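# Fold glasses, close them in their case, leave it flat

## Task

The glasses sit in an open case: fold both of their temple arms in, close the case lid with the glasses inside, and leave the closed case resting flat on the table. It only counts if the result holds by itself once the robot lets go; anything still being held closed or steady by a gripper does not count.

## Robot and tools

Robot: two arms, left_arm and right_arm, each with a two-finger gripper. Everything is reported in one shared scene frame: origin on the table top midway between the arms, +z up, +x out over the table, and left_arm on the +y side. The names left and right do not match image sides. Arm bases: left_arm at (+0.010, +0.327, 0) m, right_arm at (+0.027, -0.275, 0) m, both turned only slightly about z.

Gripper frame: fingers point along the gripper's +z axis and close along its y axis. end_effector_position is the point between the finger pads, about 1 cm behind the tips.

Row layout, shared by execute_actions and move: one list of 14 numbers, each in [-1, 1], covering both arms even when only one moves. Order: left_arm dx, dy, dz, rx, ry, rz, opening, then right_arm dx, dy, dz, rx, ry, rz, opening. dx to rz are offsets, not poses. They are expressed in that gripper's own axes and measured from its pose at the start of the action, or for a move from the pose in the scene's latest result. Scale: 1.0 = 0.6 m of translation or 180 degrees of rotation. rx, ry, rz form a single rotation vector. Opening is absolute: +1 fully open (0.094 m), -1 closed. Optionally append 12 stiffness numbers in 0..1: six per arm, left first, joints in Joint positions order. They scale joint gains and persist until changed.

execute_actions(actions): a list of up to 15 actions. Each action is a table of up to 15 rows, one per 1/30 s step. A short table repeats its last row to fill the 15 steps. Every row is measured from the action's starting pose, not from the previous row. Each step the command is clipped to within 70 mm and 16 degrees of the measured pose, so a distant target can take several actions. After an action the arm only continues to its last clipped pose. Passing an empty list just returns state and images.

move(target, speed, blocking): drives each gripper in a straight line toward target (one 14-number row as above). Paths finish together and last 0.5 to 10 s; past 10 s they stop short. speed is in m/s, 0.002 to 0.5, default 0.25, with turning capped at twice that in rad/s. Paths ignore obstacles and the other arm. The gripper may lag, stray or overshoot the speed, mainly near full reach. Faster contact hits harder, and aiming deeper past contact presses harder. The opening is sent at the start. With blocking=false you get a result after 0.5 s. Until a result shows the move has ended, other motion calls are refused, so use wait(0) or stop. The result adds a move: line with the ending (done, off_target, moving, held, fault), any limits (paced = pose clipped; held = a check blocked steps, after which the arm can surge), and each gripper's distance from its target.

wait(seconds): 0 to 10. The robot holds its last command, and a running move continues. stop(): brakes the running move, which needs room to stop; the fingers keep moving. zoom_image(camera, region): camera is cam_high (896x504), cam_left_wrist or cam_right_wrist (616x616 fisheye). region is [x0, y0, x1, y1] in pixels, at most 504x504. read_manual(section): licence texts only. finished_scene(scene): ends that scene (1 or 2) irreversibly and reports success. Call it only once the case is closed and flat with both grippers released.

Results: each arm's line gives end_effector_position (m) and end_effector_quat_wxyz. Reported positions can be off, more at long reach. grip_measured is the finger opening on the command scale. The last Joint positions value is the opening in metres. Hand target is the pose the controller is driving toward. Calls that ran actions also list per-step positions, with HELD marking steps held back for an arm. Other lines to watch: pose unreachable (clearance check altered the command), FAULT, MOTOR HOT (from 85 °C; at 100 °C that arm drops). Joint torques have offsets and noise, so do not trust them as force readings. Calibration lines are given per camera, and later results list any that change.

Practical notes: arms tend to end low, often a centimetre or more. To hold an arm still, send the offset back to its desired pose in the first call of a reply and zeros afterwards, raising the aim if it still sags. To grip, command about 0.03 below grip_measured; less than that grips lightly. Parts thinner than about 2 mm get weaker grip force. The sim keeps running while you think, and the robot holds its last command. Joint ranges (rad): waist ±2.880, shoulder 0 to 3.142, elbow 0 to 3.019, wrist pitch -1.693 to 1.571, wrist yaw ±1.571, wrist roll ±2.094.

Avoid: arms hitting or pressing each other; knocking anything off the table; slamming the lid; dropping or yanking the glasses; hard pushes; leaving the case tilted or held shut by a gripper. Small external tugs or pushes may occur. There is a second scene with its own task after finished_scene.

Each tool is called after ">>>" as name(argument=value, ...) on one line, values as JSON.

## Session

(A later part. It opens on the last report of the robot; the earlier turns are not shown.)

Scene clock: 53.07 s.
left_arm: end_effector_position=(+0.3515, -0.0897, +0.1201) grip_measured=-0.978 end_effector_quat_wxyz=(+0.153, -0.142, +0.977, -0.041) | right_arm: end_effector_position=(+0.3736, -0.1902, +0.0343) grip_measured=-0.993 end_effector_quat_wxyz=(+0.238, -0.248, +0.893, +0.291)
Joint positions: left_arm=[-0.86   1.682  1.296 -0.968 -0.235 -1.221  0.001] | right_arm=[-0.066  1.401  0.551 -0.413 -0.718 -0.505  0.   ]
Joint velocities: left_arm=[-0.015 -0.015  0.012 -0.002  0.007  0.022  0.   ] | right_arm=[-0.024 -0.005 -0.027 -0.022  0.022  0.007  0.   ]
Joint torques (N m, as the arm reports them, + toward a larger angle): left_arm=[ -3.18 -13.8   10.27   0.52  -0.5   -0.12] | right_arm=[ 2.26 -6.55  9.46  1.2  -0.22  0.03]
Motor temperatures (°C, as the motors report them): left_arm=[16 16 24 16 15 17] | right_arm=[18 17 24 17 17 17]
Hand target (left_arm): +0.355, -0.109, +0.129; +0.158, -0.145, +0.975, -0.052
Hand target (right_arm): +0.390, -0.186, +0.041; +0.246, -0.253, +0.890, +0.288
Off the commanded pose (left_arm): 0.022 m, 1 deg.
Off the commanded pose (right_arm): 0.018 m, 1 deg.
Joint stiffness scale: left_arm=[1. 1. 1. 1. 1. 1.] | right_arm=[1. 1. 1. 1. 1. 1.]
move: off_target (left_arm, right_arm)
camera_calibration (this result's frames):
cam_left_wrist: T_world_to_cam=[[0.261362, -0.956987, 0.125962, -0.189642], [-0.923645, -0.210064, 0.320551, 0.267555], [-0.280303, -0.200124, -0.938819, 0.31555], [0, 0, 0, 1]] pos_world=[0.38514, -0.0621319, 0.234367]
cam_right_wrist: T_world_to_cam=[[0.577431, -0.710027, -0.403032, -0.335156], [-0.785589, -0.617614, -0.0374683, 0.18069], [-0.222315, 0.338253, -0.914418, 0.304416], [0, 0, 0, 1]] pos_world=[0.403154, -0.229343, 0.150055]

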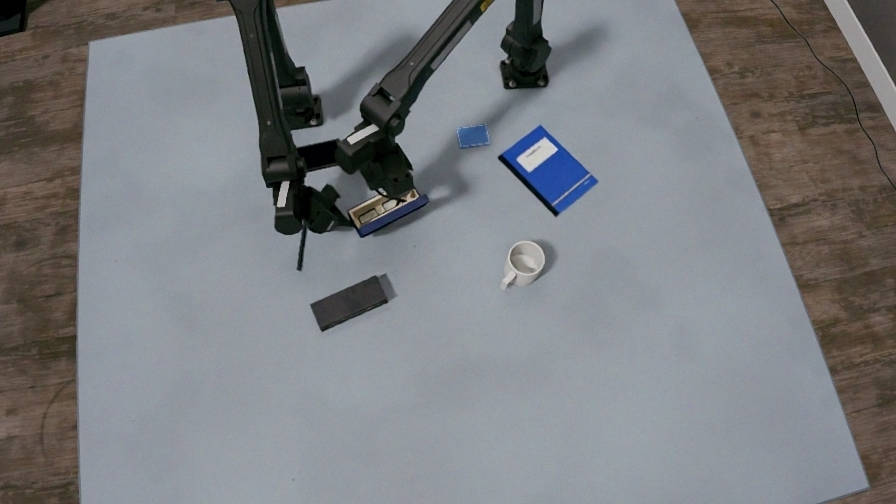

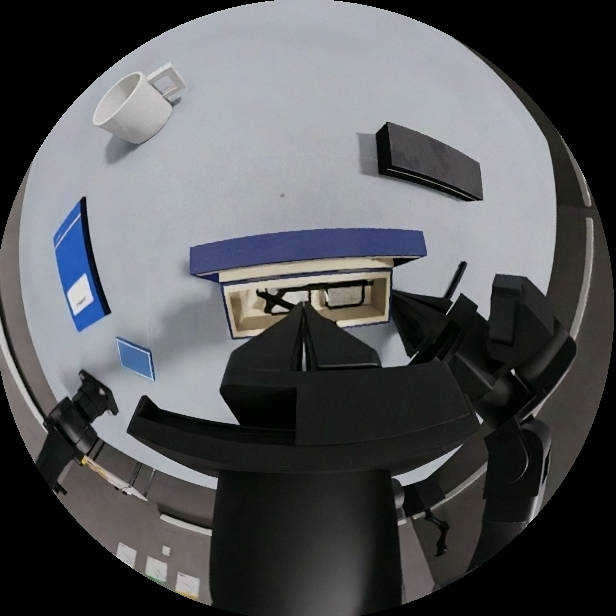

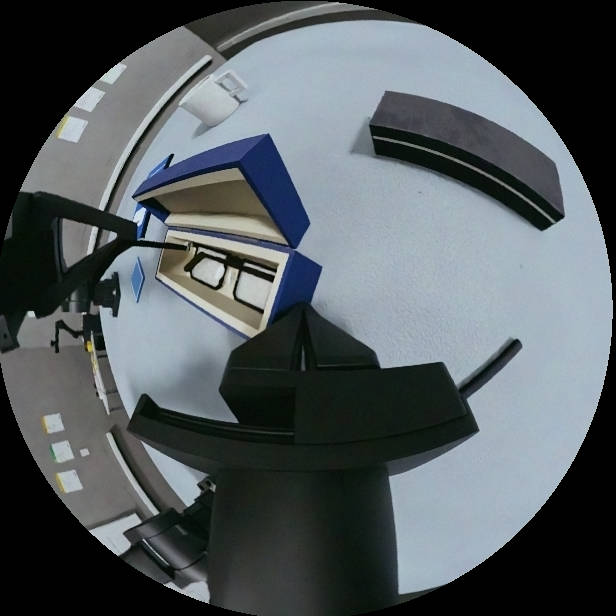

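>>> zoom_image(camera="cam_right_wrist", region=[0, 150, 240, 350])

>>> zoom_image(camera="cam_left_wrist", region=[200, 240, 420, 380])

Region (0, 150, 240, 350) of cam_right_wrist's 616x616 image, scaled by 2.100, with more detail than that image has.

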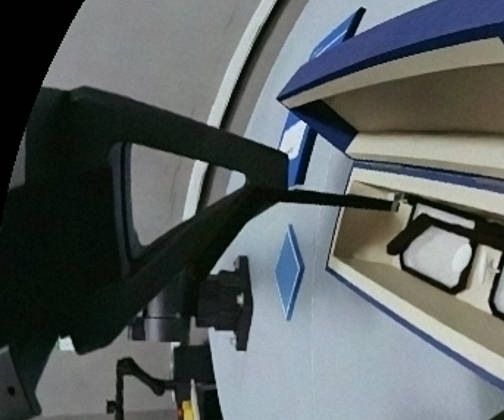

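Region (200, 240, 420, 380) of cam_left_wrist's 616x616 image, scaled by 2.291, with more detail than that image has; it fills the top 321 rows of this view, and the rest is white.

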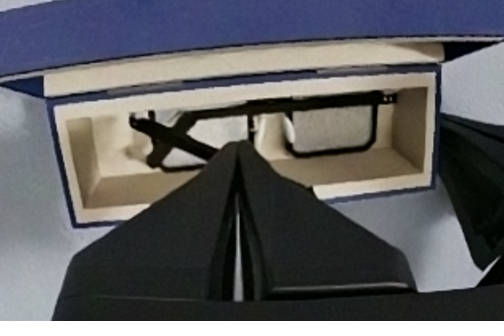

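>>> move(target=[0.02,-0.085,0.04,0,0,0,-1, -0.02,0,0.008,0,0,0,-1], speed=0.04)

>>> zoom_image(camera="cam_right_wrist", region=[0, 130, 300, 380])

>>> zoom_image(camera="cam_left_wrist", region=[160, 220, 440, 380])

Scene clock: 56.17 s.
left_arm: end_effector_position=(+0.3564, -0.1217, +0.0912) grip_measured=-0.978 end_effector_quat_wxyz=(+0.146, -0.140, +0.979, -0.029) | right_arm: end_effector_position=(+0.3729, -0.1875, +0.0338) grip_measured=-0.993 end_effector_quat_wxyz=(+0.233, -0.244, +0.895, +0.292)
Joint positions: left_arm=[-0.887  1.797  1.377 -0.969 -0.239 -1.246  0.001] | right_arm=[-0.057  1.401  0.551 -0.413 -0.713 -0.487  0.   ]
Joint velocities: left_arm=[-0.015 -0.005  0.012 -0.007  0.051 -0.037  0.   ] | right_arm=[ 0.015 -0.005 -0.017  0.012 -0.066 -0.007  0.001]
Joint torques (N m, as the arm reports them, + toward a larger angle): left_arm=[ -3.06 -15.5   10.06   0.56  -0.48  -0.14] | right_arm=[ 2.28 -6.86  8.59  1.14 -0.24  0.1 ]
Motor temperatures (°C, as the motors report them): left_arm=[16 17 25 16 15 17] | right_arm=[18 17 24 17 17 17]
Hand target (left_arm): +0.360, -0.142, +0.099; +0.152, -0.142, +0.977, -0.042
Hand target (right_arm): +0.384, -0.183, +0.038; +0.238, -0.248, +0.893, +0.292
Off the commanded pose (left_arm): 0.024 m, 2 deg.
Off the commanded pose (right_arm): 0.013 m, 1 deg.
Joint stiffness scale: left_arm=[1. 1. 1. 1. 1. 1.] | right_arm=[1. 1. 1. 1. 1. 1.]
move: off_target (left_arm, right_arm)
camera_calibration (this result's frames):
cam_left_wrist: T_world_to_cam=[[0.260764, -0.960381, 0.0983425, -0.215611], [-0.918482, -0.215428, 0.331635, 0.271087], [-0.29731, -0.176804, -0.938268, 0.292162], [0, 0, 0, 1]] pos_world=[0.392075, -0.0970135, 0.205428]
cam_right_wrist: T_world_to_cam=[[0.568595, -0.712933, -0.410398, -0.330086], [-0.789319, -0.613341, -0.0280999, 0.183627], [-0.23168, 0.339912, -0.911474, 0.306581], [0, 0, 0, 1]] pos_world=[0.403654, -0.226914, 0.149134]

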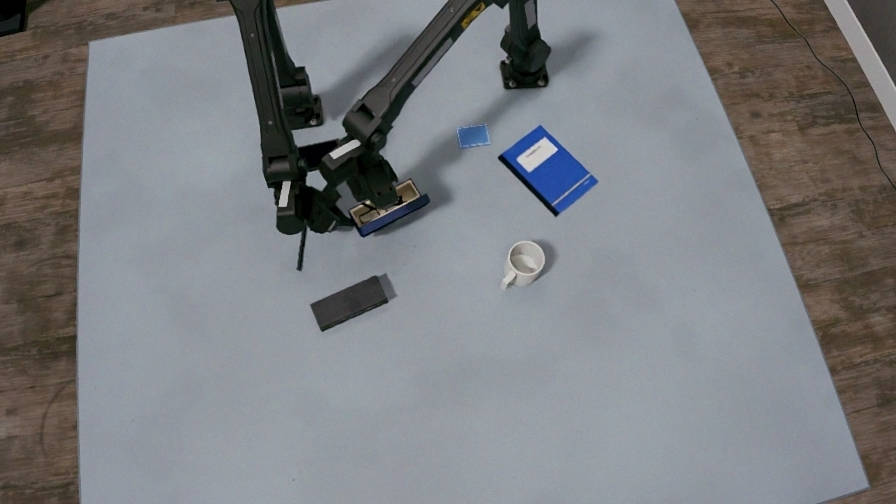

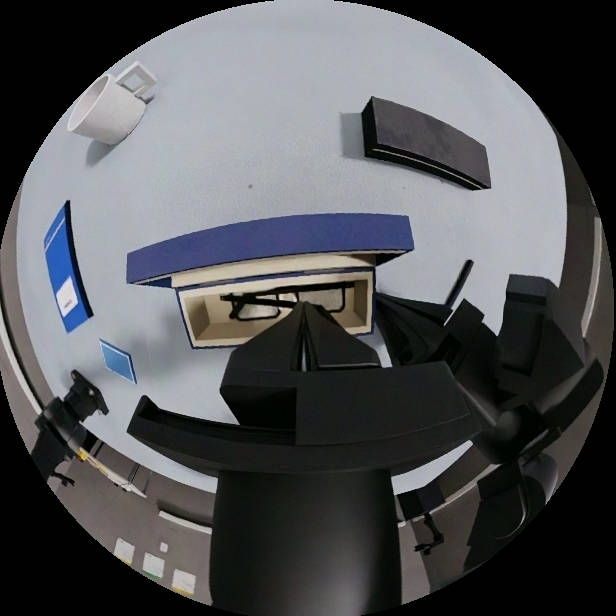

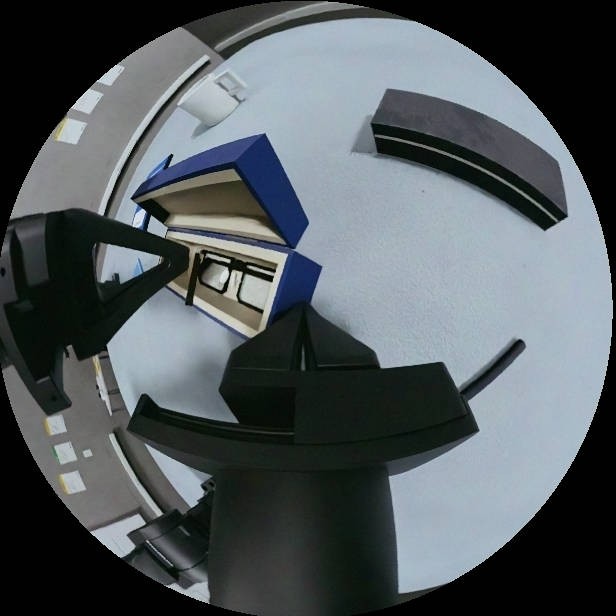

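Region (0, 130, 300, 380) of cam_right_wrist's 616x616 image, scaled by 1.680, with more detail than that image has.

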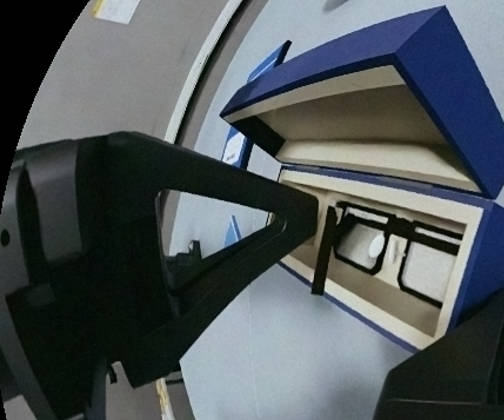

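Region (160, 220, 440, 380) of cam_left_wrist's 616x616 image, scaled by 1.800, with more detail than that image has; it fills the top 288 rows of this view, and the rest is white.

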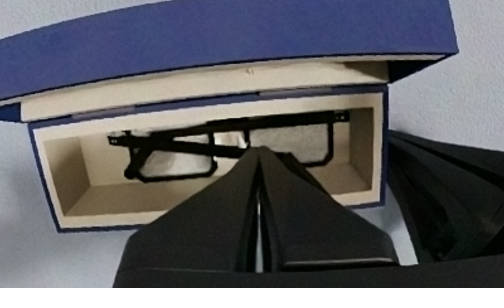

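>>> move(target=[0.012,0.0,0.06,0,0,0,-1, 0,-0.044,-0.024,0,0,0,-1], speed=0.04)

>>> zoom_image(camera="cam_right_wrist", region=[0, 130, 300, 380])

>>> zoom_image(camera="cam_left_wrist", region=[140, 200, 440, 380])

Scene clock: 58.23 s.
left_arm: end_effector_position=(+0.3566, -0.1221, +0.0655) grip_measured=-0.978 end_effector_quat_wxyz=(+0.148, -0.140, +0.979, -0.032) | right_arm: end_effector_position=(+0.3713, -0.2108, +0.0286) grip_measured=-0.993 end_effector_quat_wxyz=(+0.229, -0.242, +0.896, +0.292)
Joint positions: left_arm=[-0.887  1.824  1.339 -0.897 -0.239 -1.247  0.001] | right_arm=[-0.133  1.428  0.566 -0.474 -0.73  -0.585  0.   ]
Joint velocities: left_arm=[-0.015  0.005 -0.007  0.002 -0.066 -0.037 -0.   ] | right_arm=[-0.005  0.005  0.007  0.002 -0.007 -0.022 -0.001]
Joint torques (N m, as the arm reports them, + toward a larger angle): left_arm=[ -1.14 -15.24   6.67   1.3   -0.3    0.12] | right_arm=[-0.72 -6.85  9.13 -0.21 -0.51 -0.14]
Motor temperatures (°C, as the motors report them): left_arm=[16 17 24 16 15 17] | right_arm=[18 17 24 17 17 17]
Hand target (left_arm): +0.360, -0.123, +0.055; +0.146, -0.140, +0.979, -0.029
Hand target (right_arm): +0.384, -0.216, +0.033; +0.234, -0.243, +0.895, +0.291
Off the commanded pose (left_arm): 0.012 m, 0 deg.
Off the commanded pose (right_arm): 0.014 m, 0 deg.
Joint stiffness scale: left_arm=[1. 1. 1. 1. 1. 1.] | right_arm=[1. 1. 1. 1. 1. 1.]
move: off_target (left_arm, right_arm)
camera_calibration (this result's frames):
cam_left_wrist: T_world_to_cam=[[0.261034, -0.959519, 0.105757, -0.213967], [-0.919716, -0.213924, 0.32918, 0.280517], [-0.29323, -0.183194, -0.938326, 0.265872], [0, 0, 0, 1]] pos_world=[0.391811, -0.0965896, 0.179763]
cam_right_wrist: T_world_to_cam=[[0.564645, -0.714575, -0.412987, -0.346733], [-0.790072, -0.612685, -0.0200987, 0.168072], [-0.238669, 0.337638, -0.910515, 0.311499], [0, 0, 0, 1]] pos_world=[0.402914, -0.249966, 0.143807]

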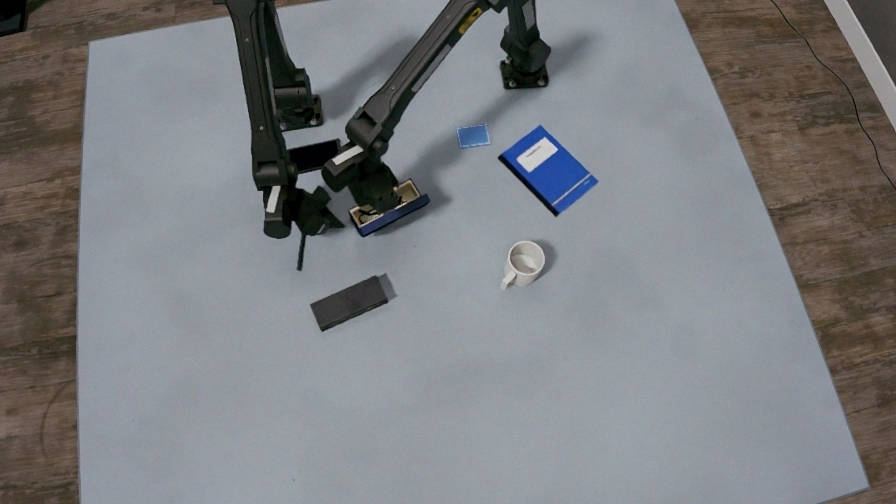

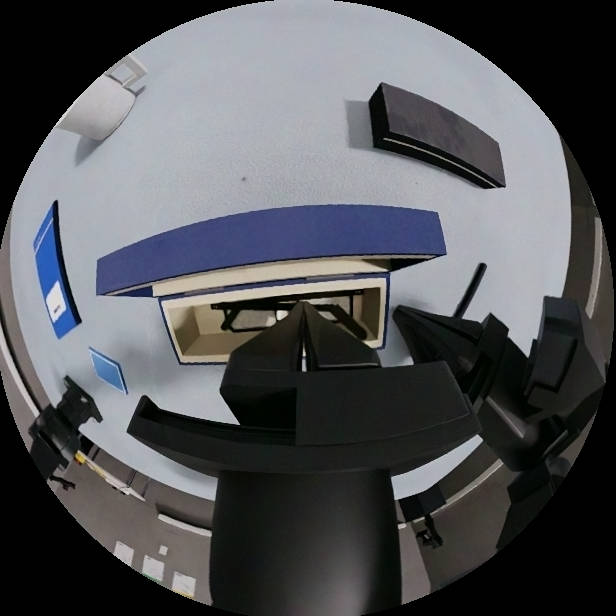

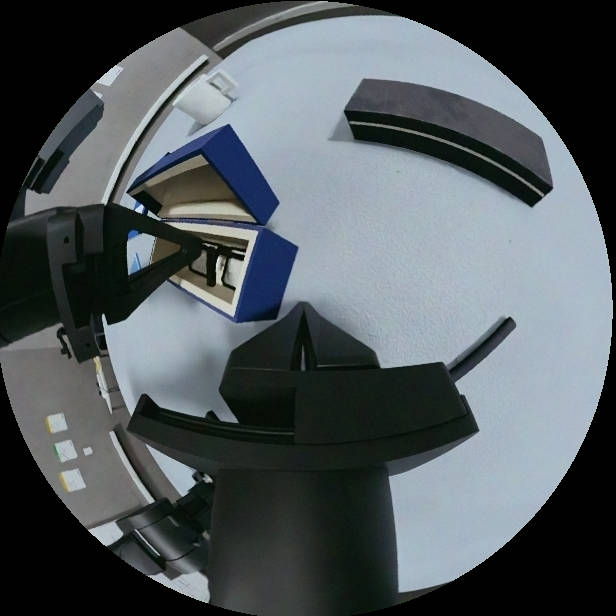

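Region (0, 130, 300, 380) of cam_right_wrist's 616x616 image, scaled by 1.680, with more detail than that image has.

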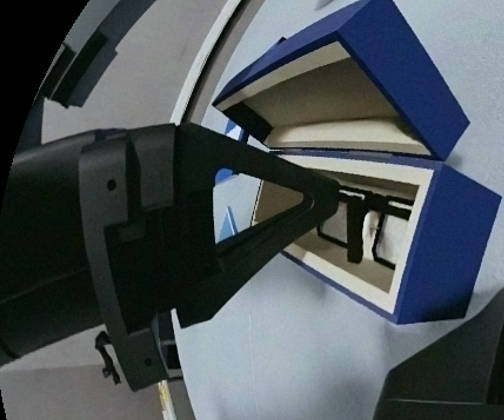

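Region (140, 200, 440, 380) of cam_left_wrist's 616x616 image, scaled by 1.680, with more detail than that image has; it fills the top 302 rows of this view, and the rest is white.

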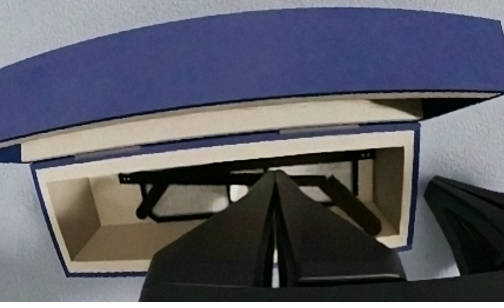

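>>> move(target=[0.012,0.007,0.048,0,0,0,-1, -0.01,0,-0.01,0,0,0,-1], speed=0.03)

>>> zoom_image(camera="cam_right_wrist", region=[60, 130, 320, 350])

Scene clock: 59.87 s.
left_arm: end_effector_position=(+0.3553, -0.1201, +0.0493) grip_measured=-0.978 end_effector_quat_wxyz=(+0.151, -0.141, +0.978, -0.039) | right_arm: end_effector_position=(+0.3688, -0.2105, +0.0295) grip_measured=-0.993 end_effector_quat_wxyz=(+0.225, -0.241, +0.897, +0.294)
Joint positions: left_arm=[-0.887  1.832  1.3   -0.836 -0.239 -1.247  0.001] | right_arm=[-0.133  1.423  0.566 -0.489 -0.73  -0.586  0.   ]
Joint velocities: left_arm=[-0.005 -0.015 -0.007 -0.017  0.037 -0.007  0.   ] | right_arm=[ 0.005 -0.015 -0.007  0.012 -0.051  0.022  0.   ]
Joint torques (N m, as the arm reports them, + toward a larger angle): left_arm=[ -1.09 -15.3    6.33   1.36  -0.31   0.11] | right_arm=[ 0.12 -8.61  7.8  -0.12 -0.4  -0.1 ]
Motor temperatures (°C, as the motors report them): left_arm=[16 17 24 16 15 17] | right_arm=[18 17 23 17 17 17]
Hand target (left_arm): +0.357, -0.120, +0.036; +0.148, -0.140, +0.979, -0.032
Hand target (right_arm): +0.374, -0.213, +0.036; +0.229, -0.242, +0.896, +0.292
Off the commanded pose (left_arm): 0.014 m, 1 deg.
Off the commanded pose (right_arm): 0.009 m, 1 deg.
Joint stiffness scale: left_arm=[1. 1. 1. 1. 1. 1.] | right_arm=[1. 1. 1. 1. 1. 1.]
move: off_target (left_arm)
camera_calibration (this result's frames):
cam_left_wrist: T_world_to_cam=[[0.260106, -0.958121, 0.119785, -0.210172], [-0.922406, -0.209875, 0.324223, 0.286761], [-0.285505, -0.194822, -0.938366, 0.246453], [0, 0, 0, 1]] pos_world=[0.38954, -0.093172, 0.163464]
cam_right_wrist: T_world_to_cam=[[0.5616, -0.713494, -0.418966, -0.343141], [-0.789548, -0.613541, -0.0134922, 0.165767], [-0.247426, 0.338371, -0.907902, 0.314924], [0, 0, 0, 1]] pos_world=[0.40151, -0.249685, 0.144393]

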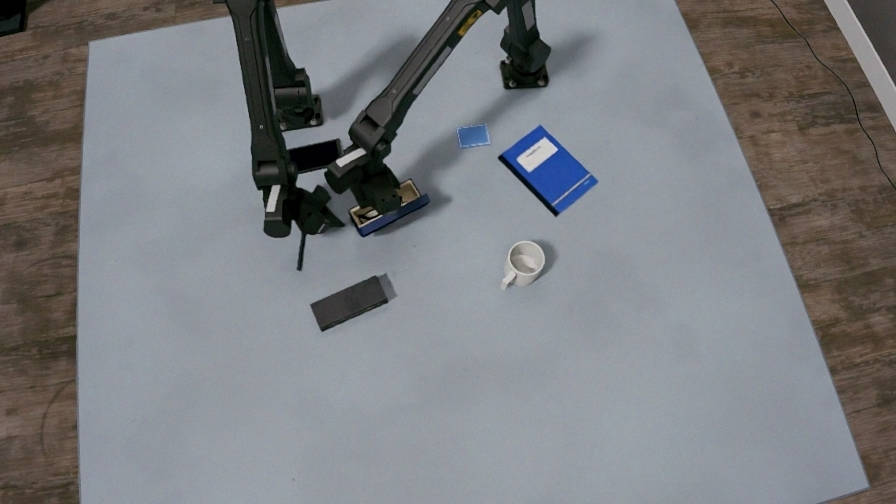

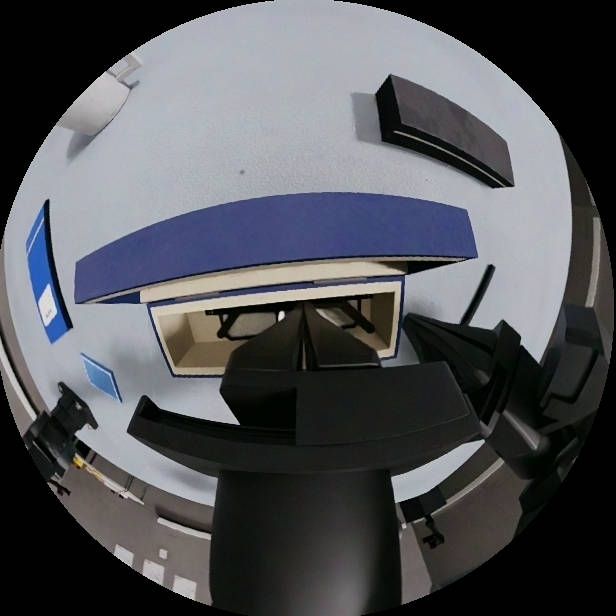

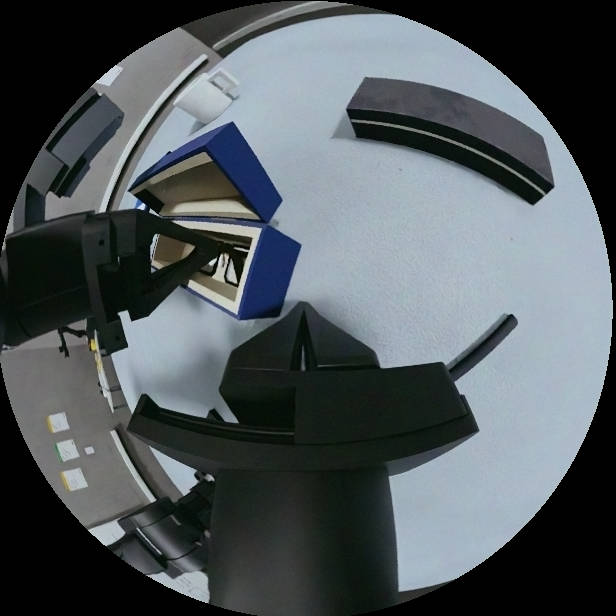

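Region (60, 130, 320, 350) of cam_right_wrist's 616x616 image, scaled by 1.938, with more detail than that image has; it fills the top 426 rows of this view, and the rest is white.

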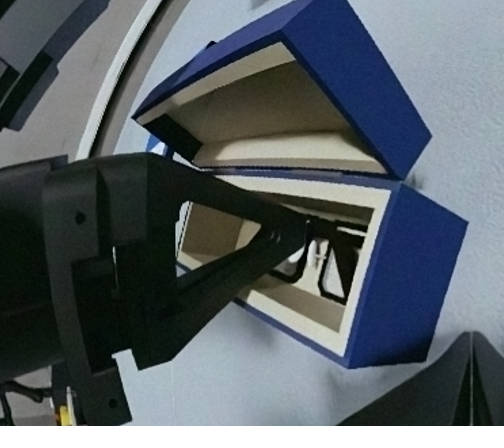

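>>> move(target=[0.01,0.005,0.036,0,0,0,-1, 0,0,0,0,0,0,-1], speed=0.03)

>>> move(target=[-0.06,-0.01,-0.19,0,0,0,-1, 0,0,-0.01,0,0,0,-1], speed=0.2)

>>> zoom_image(camera="cam_right_wrist", region=[60, 130, 320, 350])

Scene clock: 61.37 s.
left_arm: end_effector_position=(+0.3546, -0.1192, +0.0421) grip_measured=-0.978 end_effector_quat_wxyz=(+0.154, -0.142, +0.977, -0.046) | right_arm: end_effector_position=(+0.3688, -0.2105, +0.0295) grip_measured=-0.993 end_effector_quat_wxyz=(+0.225, -0.241, +0.897, +0.294)
Joint positions: left_arm=[-0.887  1.832  1.276 -0.795 -0.239 -1.247  0.001] | right_arm=[-0.133  1.423  0.566 -0.489 -0.73  -0.586  0.   ]
Joint velocities: left_arm=[-0.024 -0.005  0.017 -0.002  0.022  0.037  0.   ] | right_arm=[ 0.005 -0.015  0.012  0.002  0.022 -0.007  0.001]
Joint torques (N m, as the arm reports them, + toward a larger angle): left_arm=[ -1.47 -14.75   6.05   1.42  -0.33   0.09] | right_arm=[ 0.67 -8.1   6.48  0.65 -0.36 -0.07]
Motor temperatures (°C, as the motors report them): left_arm=[16 17 24 16 15 17] | right_arm=[18 17 23 17 18 17]
Hand target (left_arm): +0.355, -0.119, +0.027; +0.151, -0.141, +0.978, -0.039
Hand target (right_arm): +0.369, -0.210, +0.030; +0.225, -0.241, +0.897, +0.294
Off the commanded pose (left_arm): 0.015 m, 1 deg.
Off the commanded pose (right_arm): 0.000 m, 0 deg.
Joint stiffness scale: left_arm=[1. 1. 1. 1. 1. 1.] | right_arm=[1. 1. 1. 1. 1. 1.]
move: off_target (left_arm)
camera_calibration (this result's frames):
cam_left_wrist: T_world_to_cam=[[0.259005, -0.956465, 0.134503, -0.208271], [-0.925189, -0.205686, 0.318934, 0.290419], [-0.277384, -0.207046, -0.938184, 0.235365], [0, 0, 0, 1]] pos_world=[0.387922, -0.0907371, 0.156204]
cam_right_wrist: T_world_to_cam=[[0.5616, -0.713494, -0.418966, -0.343141], [-0.789548, -0.613541, -0.0134922, 0.165767], [-0.247426, 0.338371, -0.907902, 0.314924], [0, 0, 0, 1]] pos_world=[0.40151, -0.249685, 0.144393]

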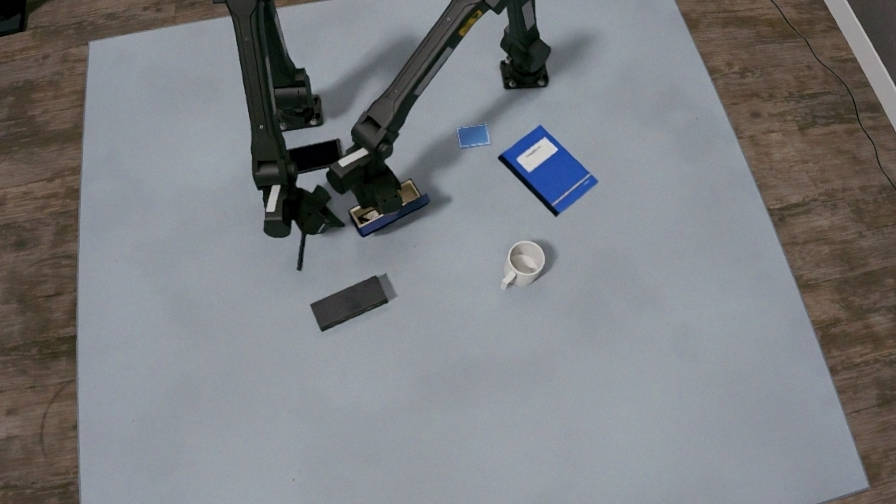

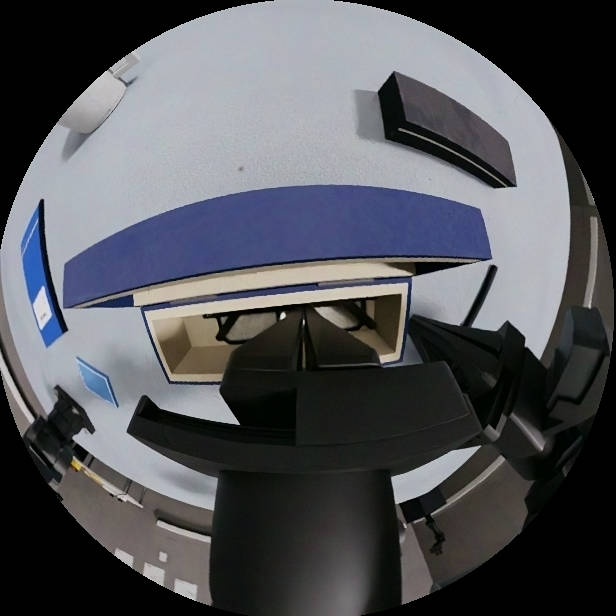

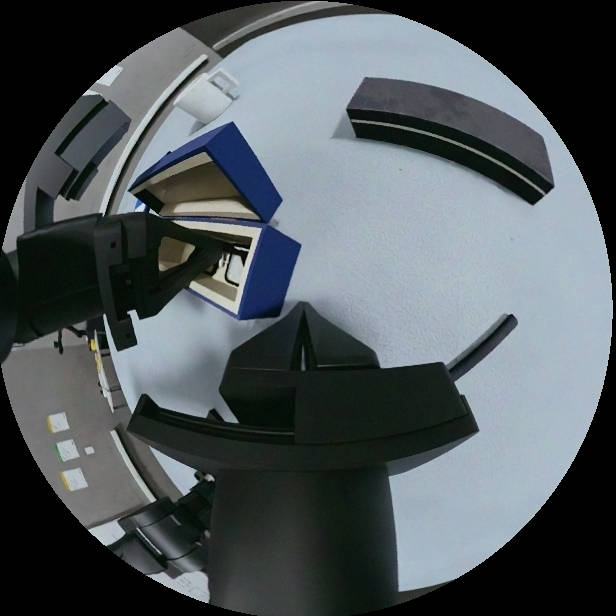

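Scene clock: 62.43 s.
left_arm: end_effector_position=(+0.3449, -0.1044, +0.1405) grip_measured=-0.978 end_effector_quat_wxyz=(+0.146, -0.140, +0.979, -0.028) | right_arm: end_effector_position=(+0.3674, -0.2103, +0.0311) grip_measured=-0.993 end_effector_quat_wxyz=(+0.224, -0.243, +0.897, +0.294)
Joint positions: left_arm=[-0.887  1.701  1.382 -1.071 -0.239 -1.247  0.001] | right_arm=[-0.133  1.416  0.566 -0.5   -0.73  -0.591  0.   ]
Joint velocities: left_arm=[-0.005 -0.005  0.002  0.002 -0.066 -0.037 -0.   ] | right_arm=[-0.005 -0.005  0.002 -0.017  0.022  0.022 -0.001]
Joint torques (N m, as the arm reports them, + toward a larger angle): left_arm=[ -1.07 -17.05   9.36   0.32  -0.3    0.13] | right_arm=[-0.67 -8.71  6.79 -0.12 -0.46 -0.17]
Motor temperatures (°C, as the motors report them): left_arm=[16 17 24 16 15 17] | right_arm=[18 17 23 17 18 17]
Hand target (left_arm): +0.353, -0.111, +0.162; +0.154, -0.142, +0.977, -0.046
Hand target (right_arm): +0.367, -0.214, +0.034; +0.225, -0.241, +0.897, +0.293
Off the commanded pose (left_arm): 0.023 m, 2 deg.
Off the commanded pose (right_arm): 0.005 m, 0 deg.
Joint stiffness scale: left_arm=[1. 1. 1. 1. 1. 1.] | right_arm=[1. 1. 1. 1. 1. 1.]
move: off_target (left_arm)
camera_calibration (this result's frames):
cam_left_wrist: T_world_to_cam=[[0.261486, -0.960199, 0.0981945, -0.20105], [-0.918251, -0.216129, 0.331819, 0.24772], [-0.29739, -0.176933, -0.938219, 0.338085], [0, 0, 0, 1]] pos_world=[0.380584, -0.0796904, 0.254741]
cam_right_wrist: T_world_to_cam=[[0.56375, -0.71175, -0.419044, -0.34197], [-0.787345, -0.616391, -0.0122878, 0.163336], [-0.249549, 0.336859, -0.907883, 0.316327], [0, 0, 0, 1]] pos_world=[0.400326, -0.249276, 0.145894]

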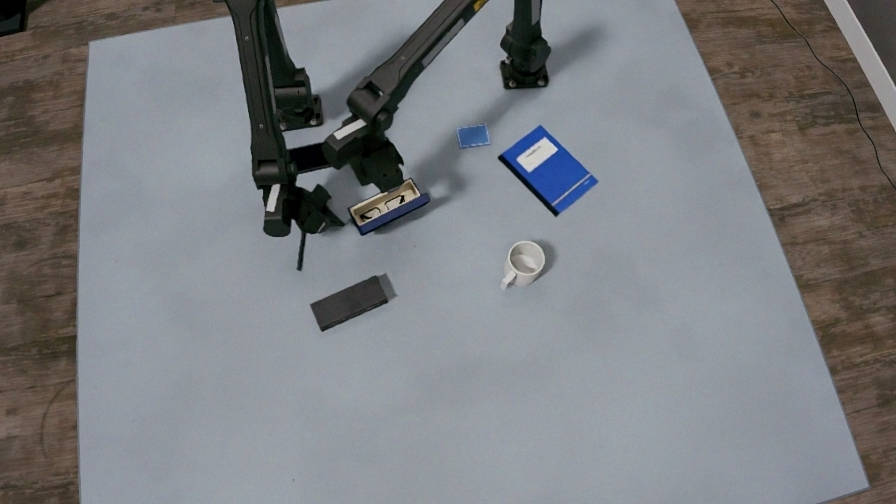

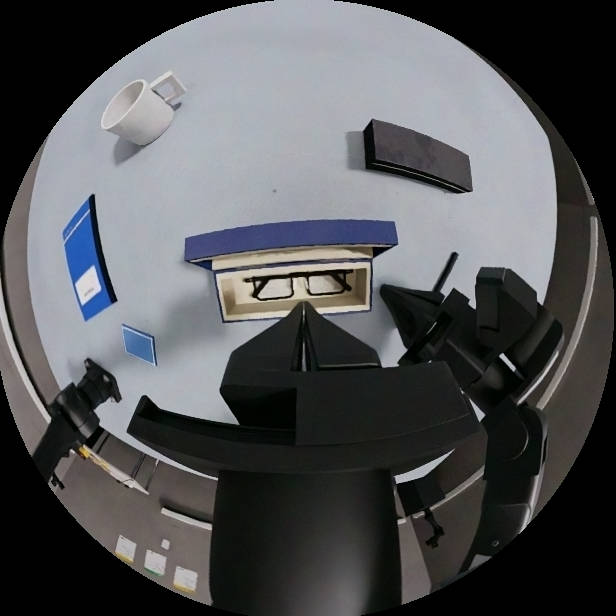

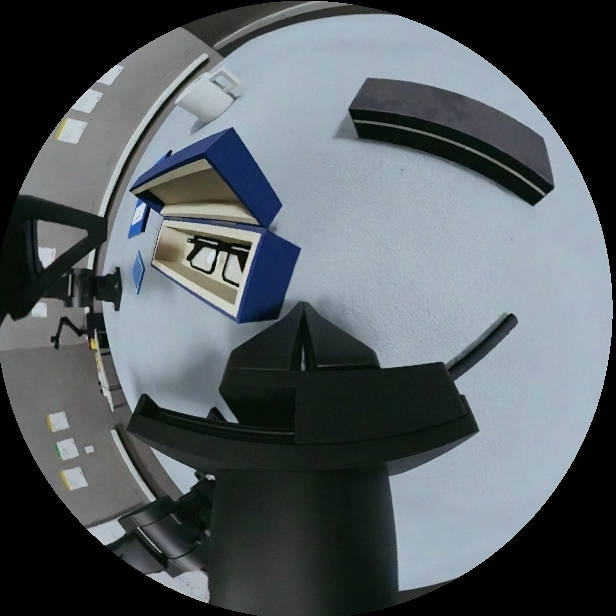

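Region (60, 130, 320, 350) of cam_right_wrist's 616x616 image, scaled by 1.938, with more detail than that image has; it fills the top 426 rows of this view, and the rest is white.

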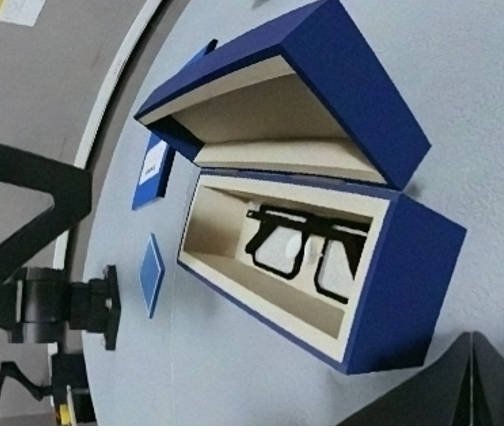

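>>> move(target=[-0.178,0.036,-0.02,0,0.09,-0.033,-1, 0.056,0.023,-0.045,0,0,0,-1], speed=0.2)

Scene clock: 65.33 s.
left_arm: end_effector_position=(+0.4241, -0.0454, +0.1722) grip_measured=-0.978 end_effector_quat_wxyz=(+0.004, -0.194, +0.980, -0.044) | right_arm: end_effector_position=(+0.3331, -0.2266, +0.0402) grip_measured=-0.993 end_effector_quat_wxyz=(+0.229, -0.246, +0.896, +0.289)
Joint positions: left_arm=[-0.62   1.77   1.582 -1.31   0.047 -1.11   0.001] | right_arm=[-0.21   1.31   0.505 -0.6   -0.74  -0.695  0.   ]
Joint velocities: left_arm=[-0.005 -0.005 -0.022 -0.007 -0.022 -0.022 -0.001] | right_arm=[ 0.005 -0.005 -0.007 -0.002  0.051 -0.037 -0.001]
Joint torques (N m, as the arm reports them, + toward a larger angle): left_arm=[ -1.53 -15.83  10.42   0.22   0.03   0.24] | right_arm=[-0.53 -7.07  5.91 -0.28 -0.52 -0.18]
Motor temperatures (°C, as the motors report them): left_arm=[16 17 25 16 15 17] | right_arm=[18 17 23 17 18 17]
Hand target (left_arm): +0.435, -0.055, +0.181; +0.009, -0.186, +0.981, -0.053
Hand target (right_arm): +0.327, -0.228, +0.039; +0.225, -0.243, +0.897, +0.292
Off the commanded pose (left_arm): 0.015 m, 2 deg.
Off the commanded pose (right_arm): 0.007 m, 1 deg.
Joint stiffness scale: left_arm=[1. 1. 1. 1. 1. 1.] | right_arm=[1. 1. 1. 1. 1. 1.]
move: off_target (left_arm)
camera_calibration (this result's frames):
cam_left_wrist: T_world_to_cam=[[0.376888, -0.921903, 0.0897207, -0.213902], [-0.766831, -0.25622, 0.588491, 0.212451], [-0.519544, -0.290596, -0.80351, 0.467692], [0, 0, 0, 1]] pos_world=[0.486518, -0.00685299, 0.269961]
cam_right_wrist: T_world_to_cam=[[0.56957, -0.71453, -0.406248, -0.333522], [-0.786753, -0.617011, -0.0178176, 0.126255], [-0.237928, 0.329765, -0.913589, 0.316382], [0, 0, 0, 1]] pos_world=[0.364571, -0.264742, 0.1558]

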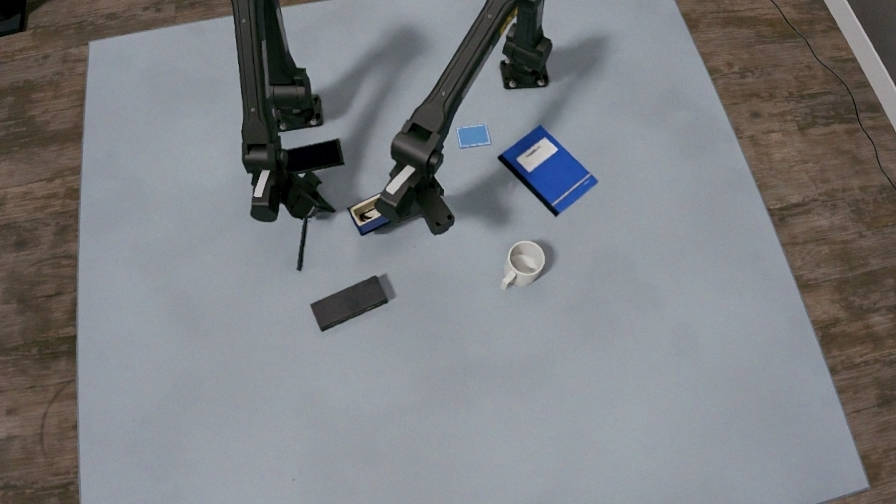

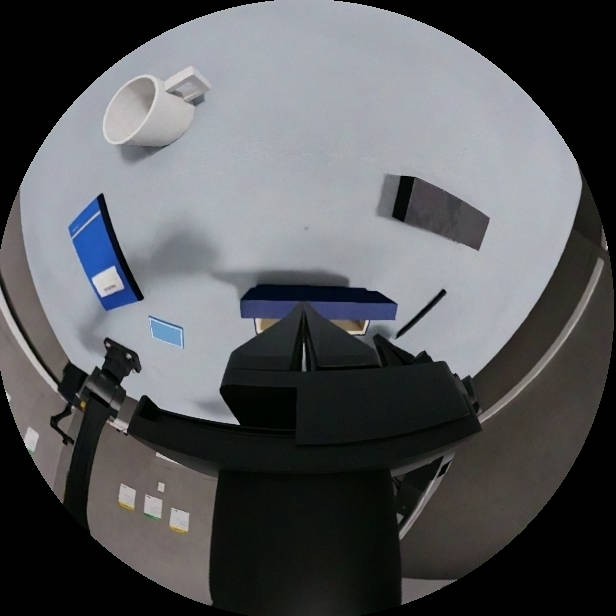

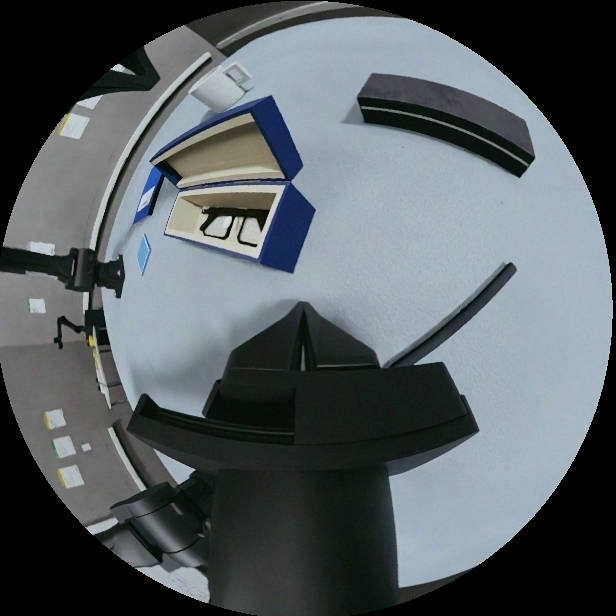

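>>> move(target=[-0.03,0,0.088,0,0,0,-1, 0.004,0.138,0.095,0,0,0,-1], speed=0.15)

Scene clock: 67.17 s.
left_arm: end_effector_position=(+0.4325, -0.0437, +0.1241) grip_measured=-0.978 end_effector_quat_wxyz=(+0.002, -0.196, +0.980, -0.041) | right_arm: end_effector_position=(+0.2987, -0.1316, +0.0318) grip_measured=-0.993 end_effector_quat_wxyz=(+0.221, -0.247, +0.896, +0.296)
Joint positions: left_arm=[-0.608  1.817  1.52  -1.206  0.047 -1.102  0.001] | right_arm=[ 0.164  1.188  0.352 -0.294 -0.637 -0.241  0.   ]
Joint velocities: left_arm=[-0.015  0.005 -0.007 -0.012  0.007  0.022 -0.   ] | right_arm=[ 0.005  0.005 -0.012 -0.007 -0.037  0.066 -0.001]
Joint torques (N m, as the arm reports them, + toward a larger angle): left_arm=[ -0.19 -16.19   7.38   1.04  -0.1    0.24] | right_arm=[ 1.56 -5.45  6.13  2.   -0.08  0.02]
Motor temperatures (°C, as the motors report them): left_arm=[16 17 25 16 15 17] | right_arm=[18 17 23 17 18 17]
Hand target (left_arm): +0.442, -0.042, +0.119; +0.004, -0.194, +0.980, -0.043
Hand target (right_arm): +0.298, -0.130, +0.032; +0.226, -0.246, +0.895, +0.295
Off the commanded pose (left_arm): 0.011 m, 0 deg.
Off the commanded pose (right_arm): 0.001 m, 1 deg.
Joint stiffness scale: left_arm=[1. 1. 1. 1. 1. 1.] | right_arm=[1. 1. 1. 1. 1. 1.]
move: off_target (left_arm)
camera_calibration (this result's frames):
cam_left_wrist: T_world_to_cam=[[0.380798, -0.920831, 0.0840454, -0.212141], [-0.763342, -0.261767, 0.590582, 0.245694], [-0.521825, -0.289048, -0.802589, 0.434868], [0, 0, 0, 1]] pos_world=[0.495257, -0.00533372, 0.221747]
cam_right_wrist: T_world_to_cam=[[0.569909, -0.705644, -0.421034, -0.247899], [-0.780977, -0.624471, -0.0105243, 0.154759], [-0.255497, 0.334816, -0.906984, 0.274868], [0, 0, 0, 1]] pos_world=[0.332371, -0.170316, 0.146555]

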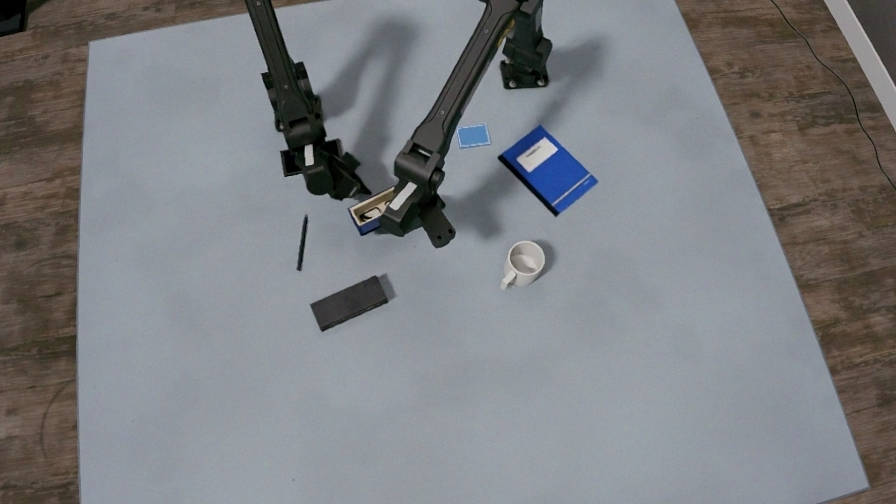

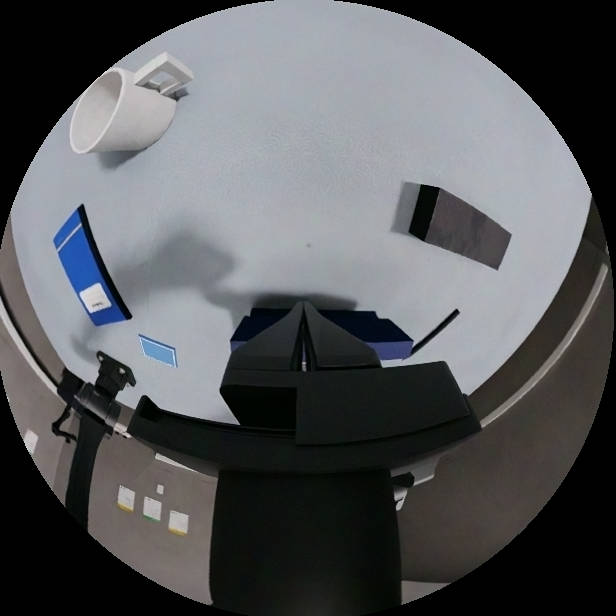

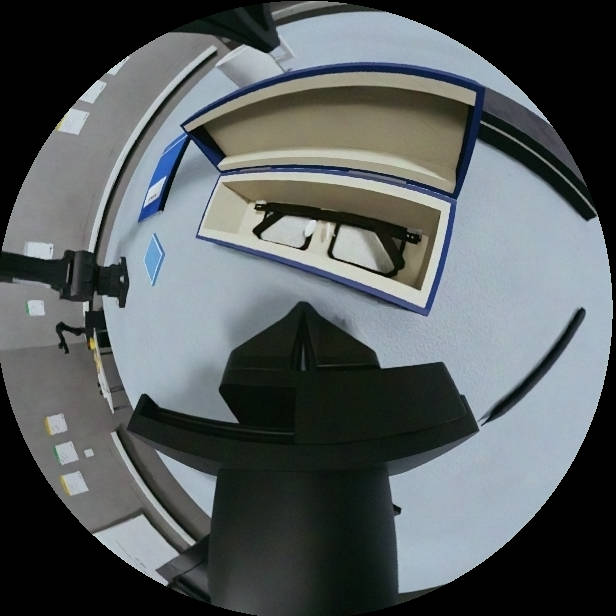

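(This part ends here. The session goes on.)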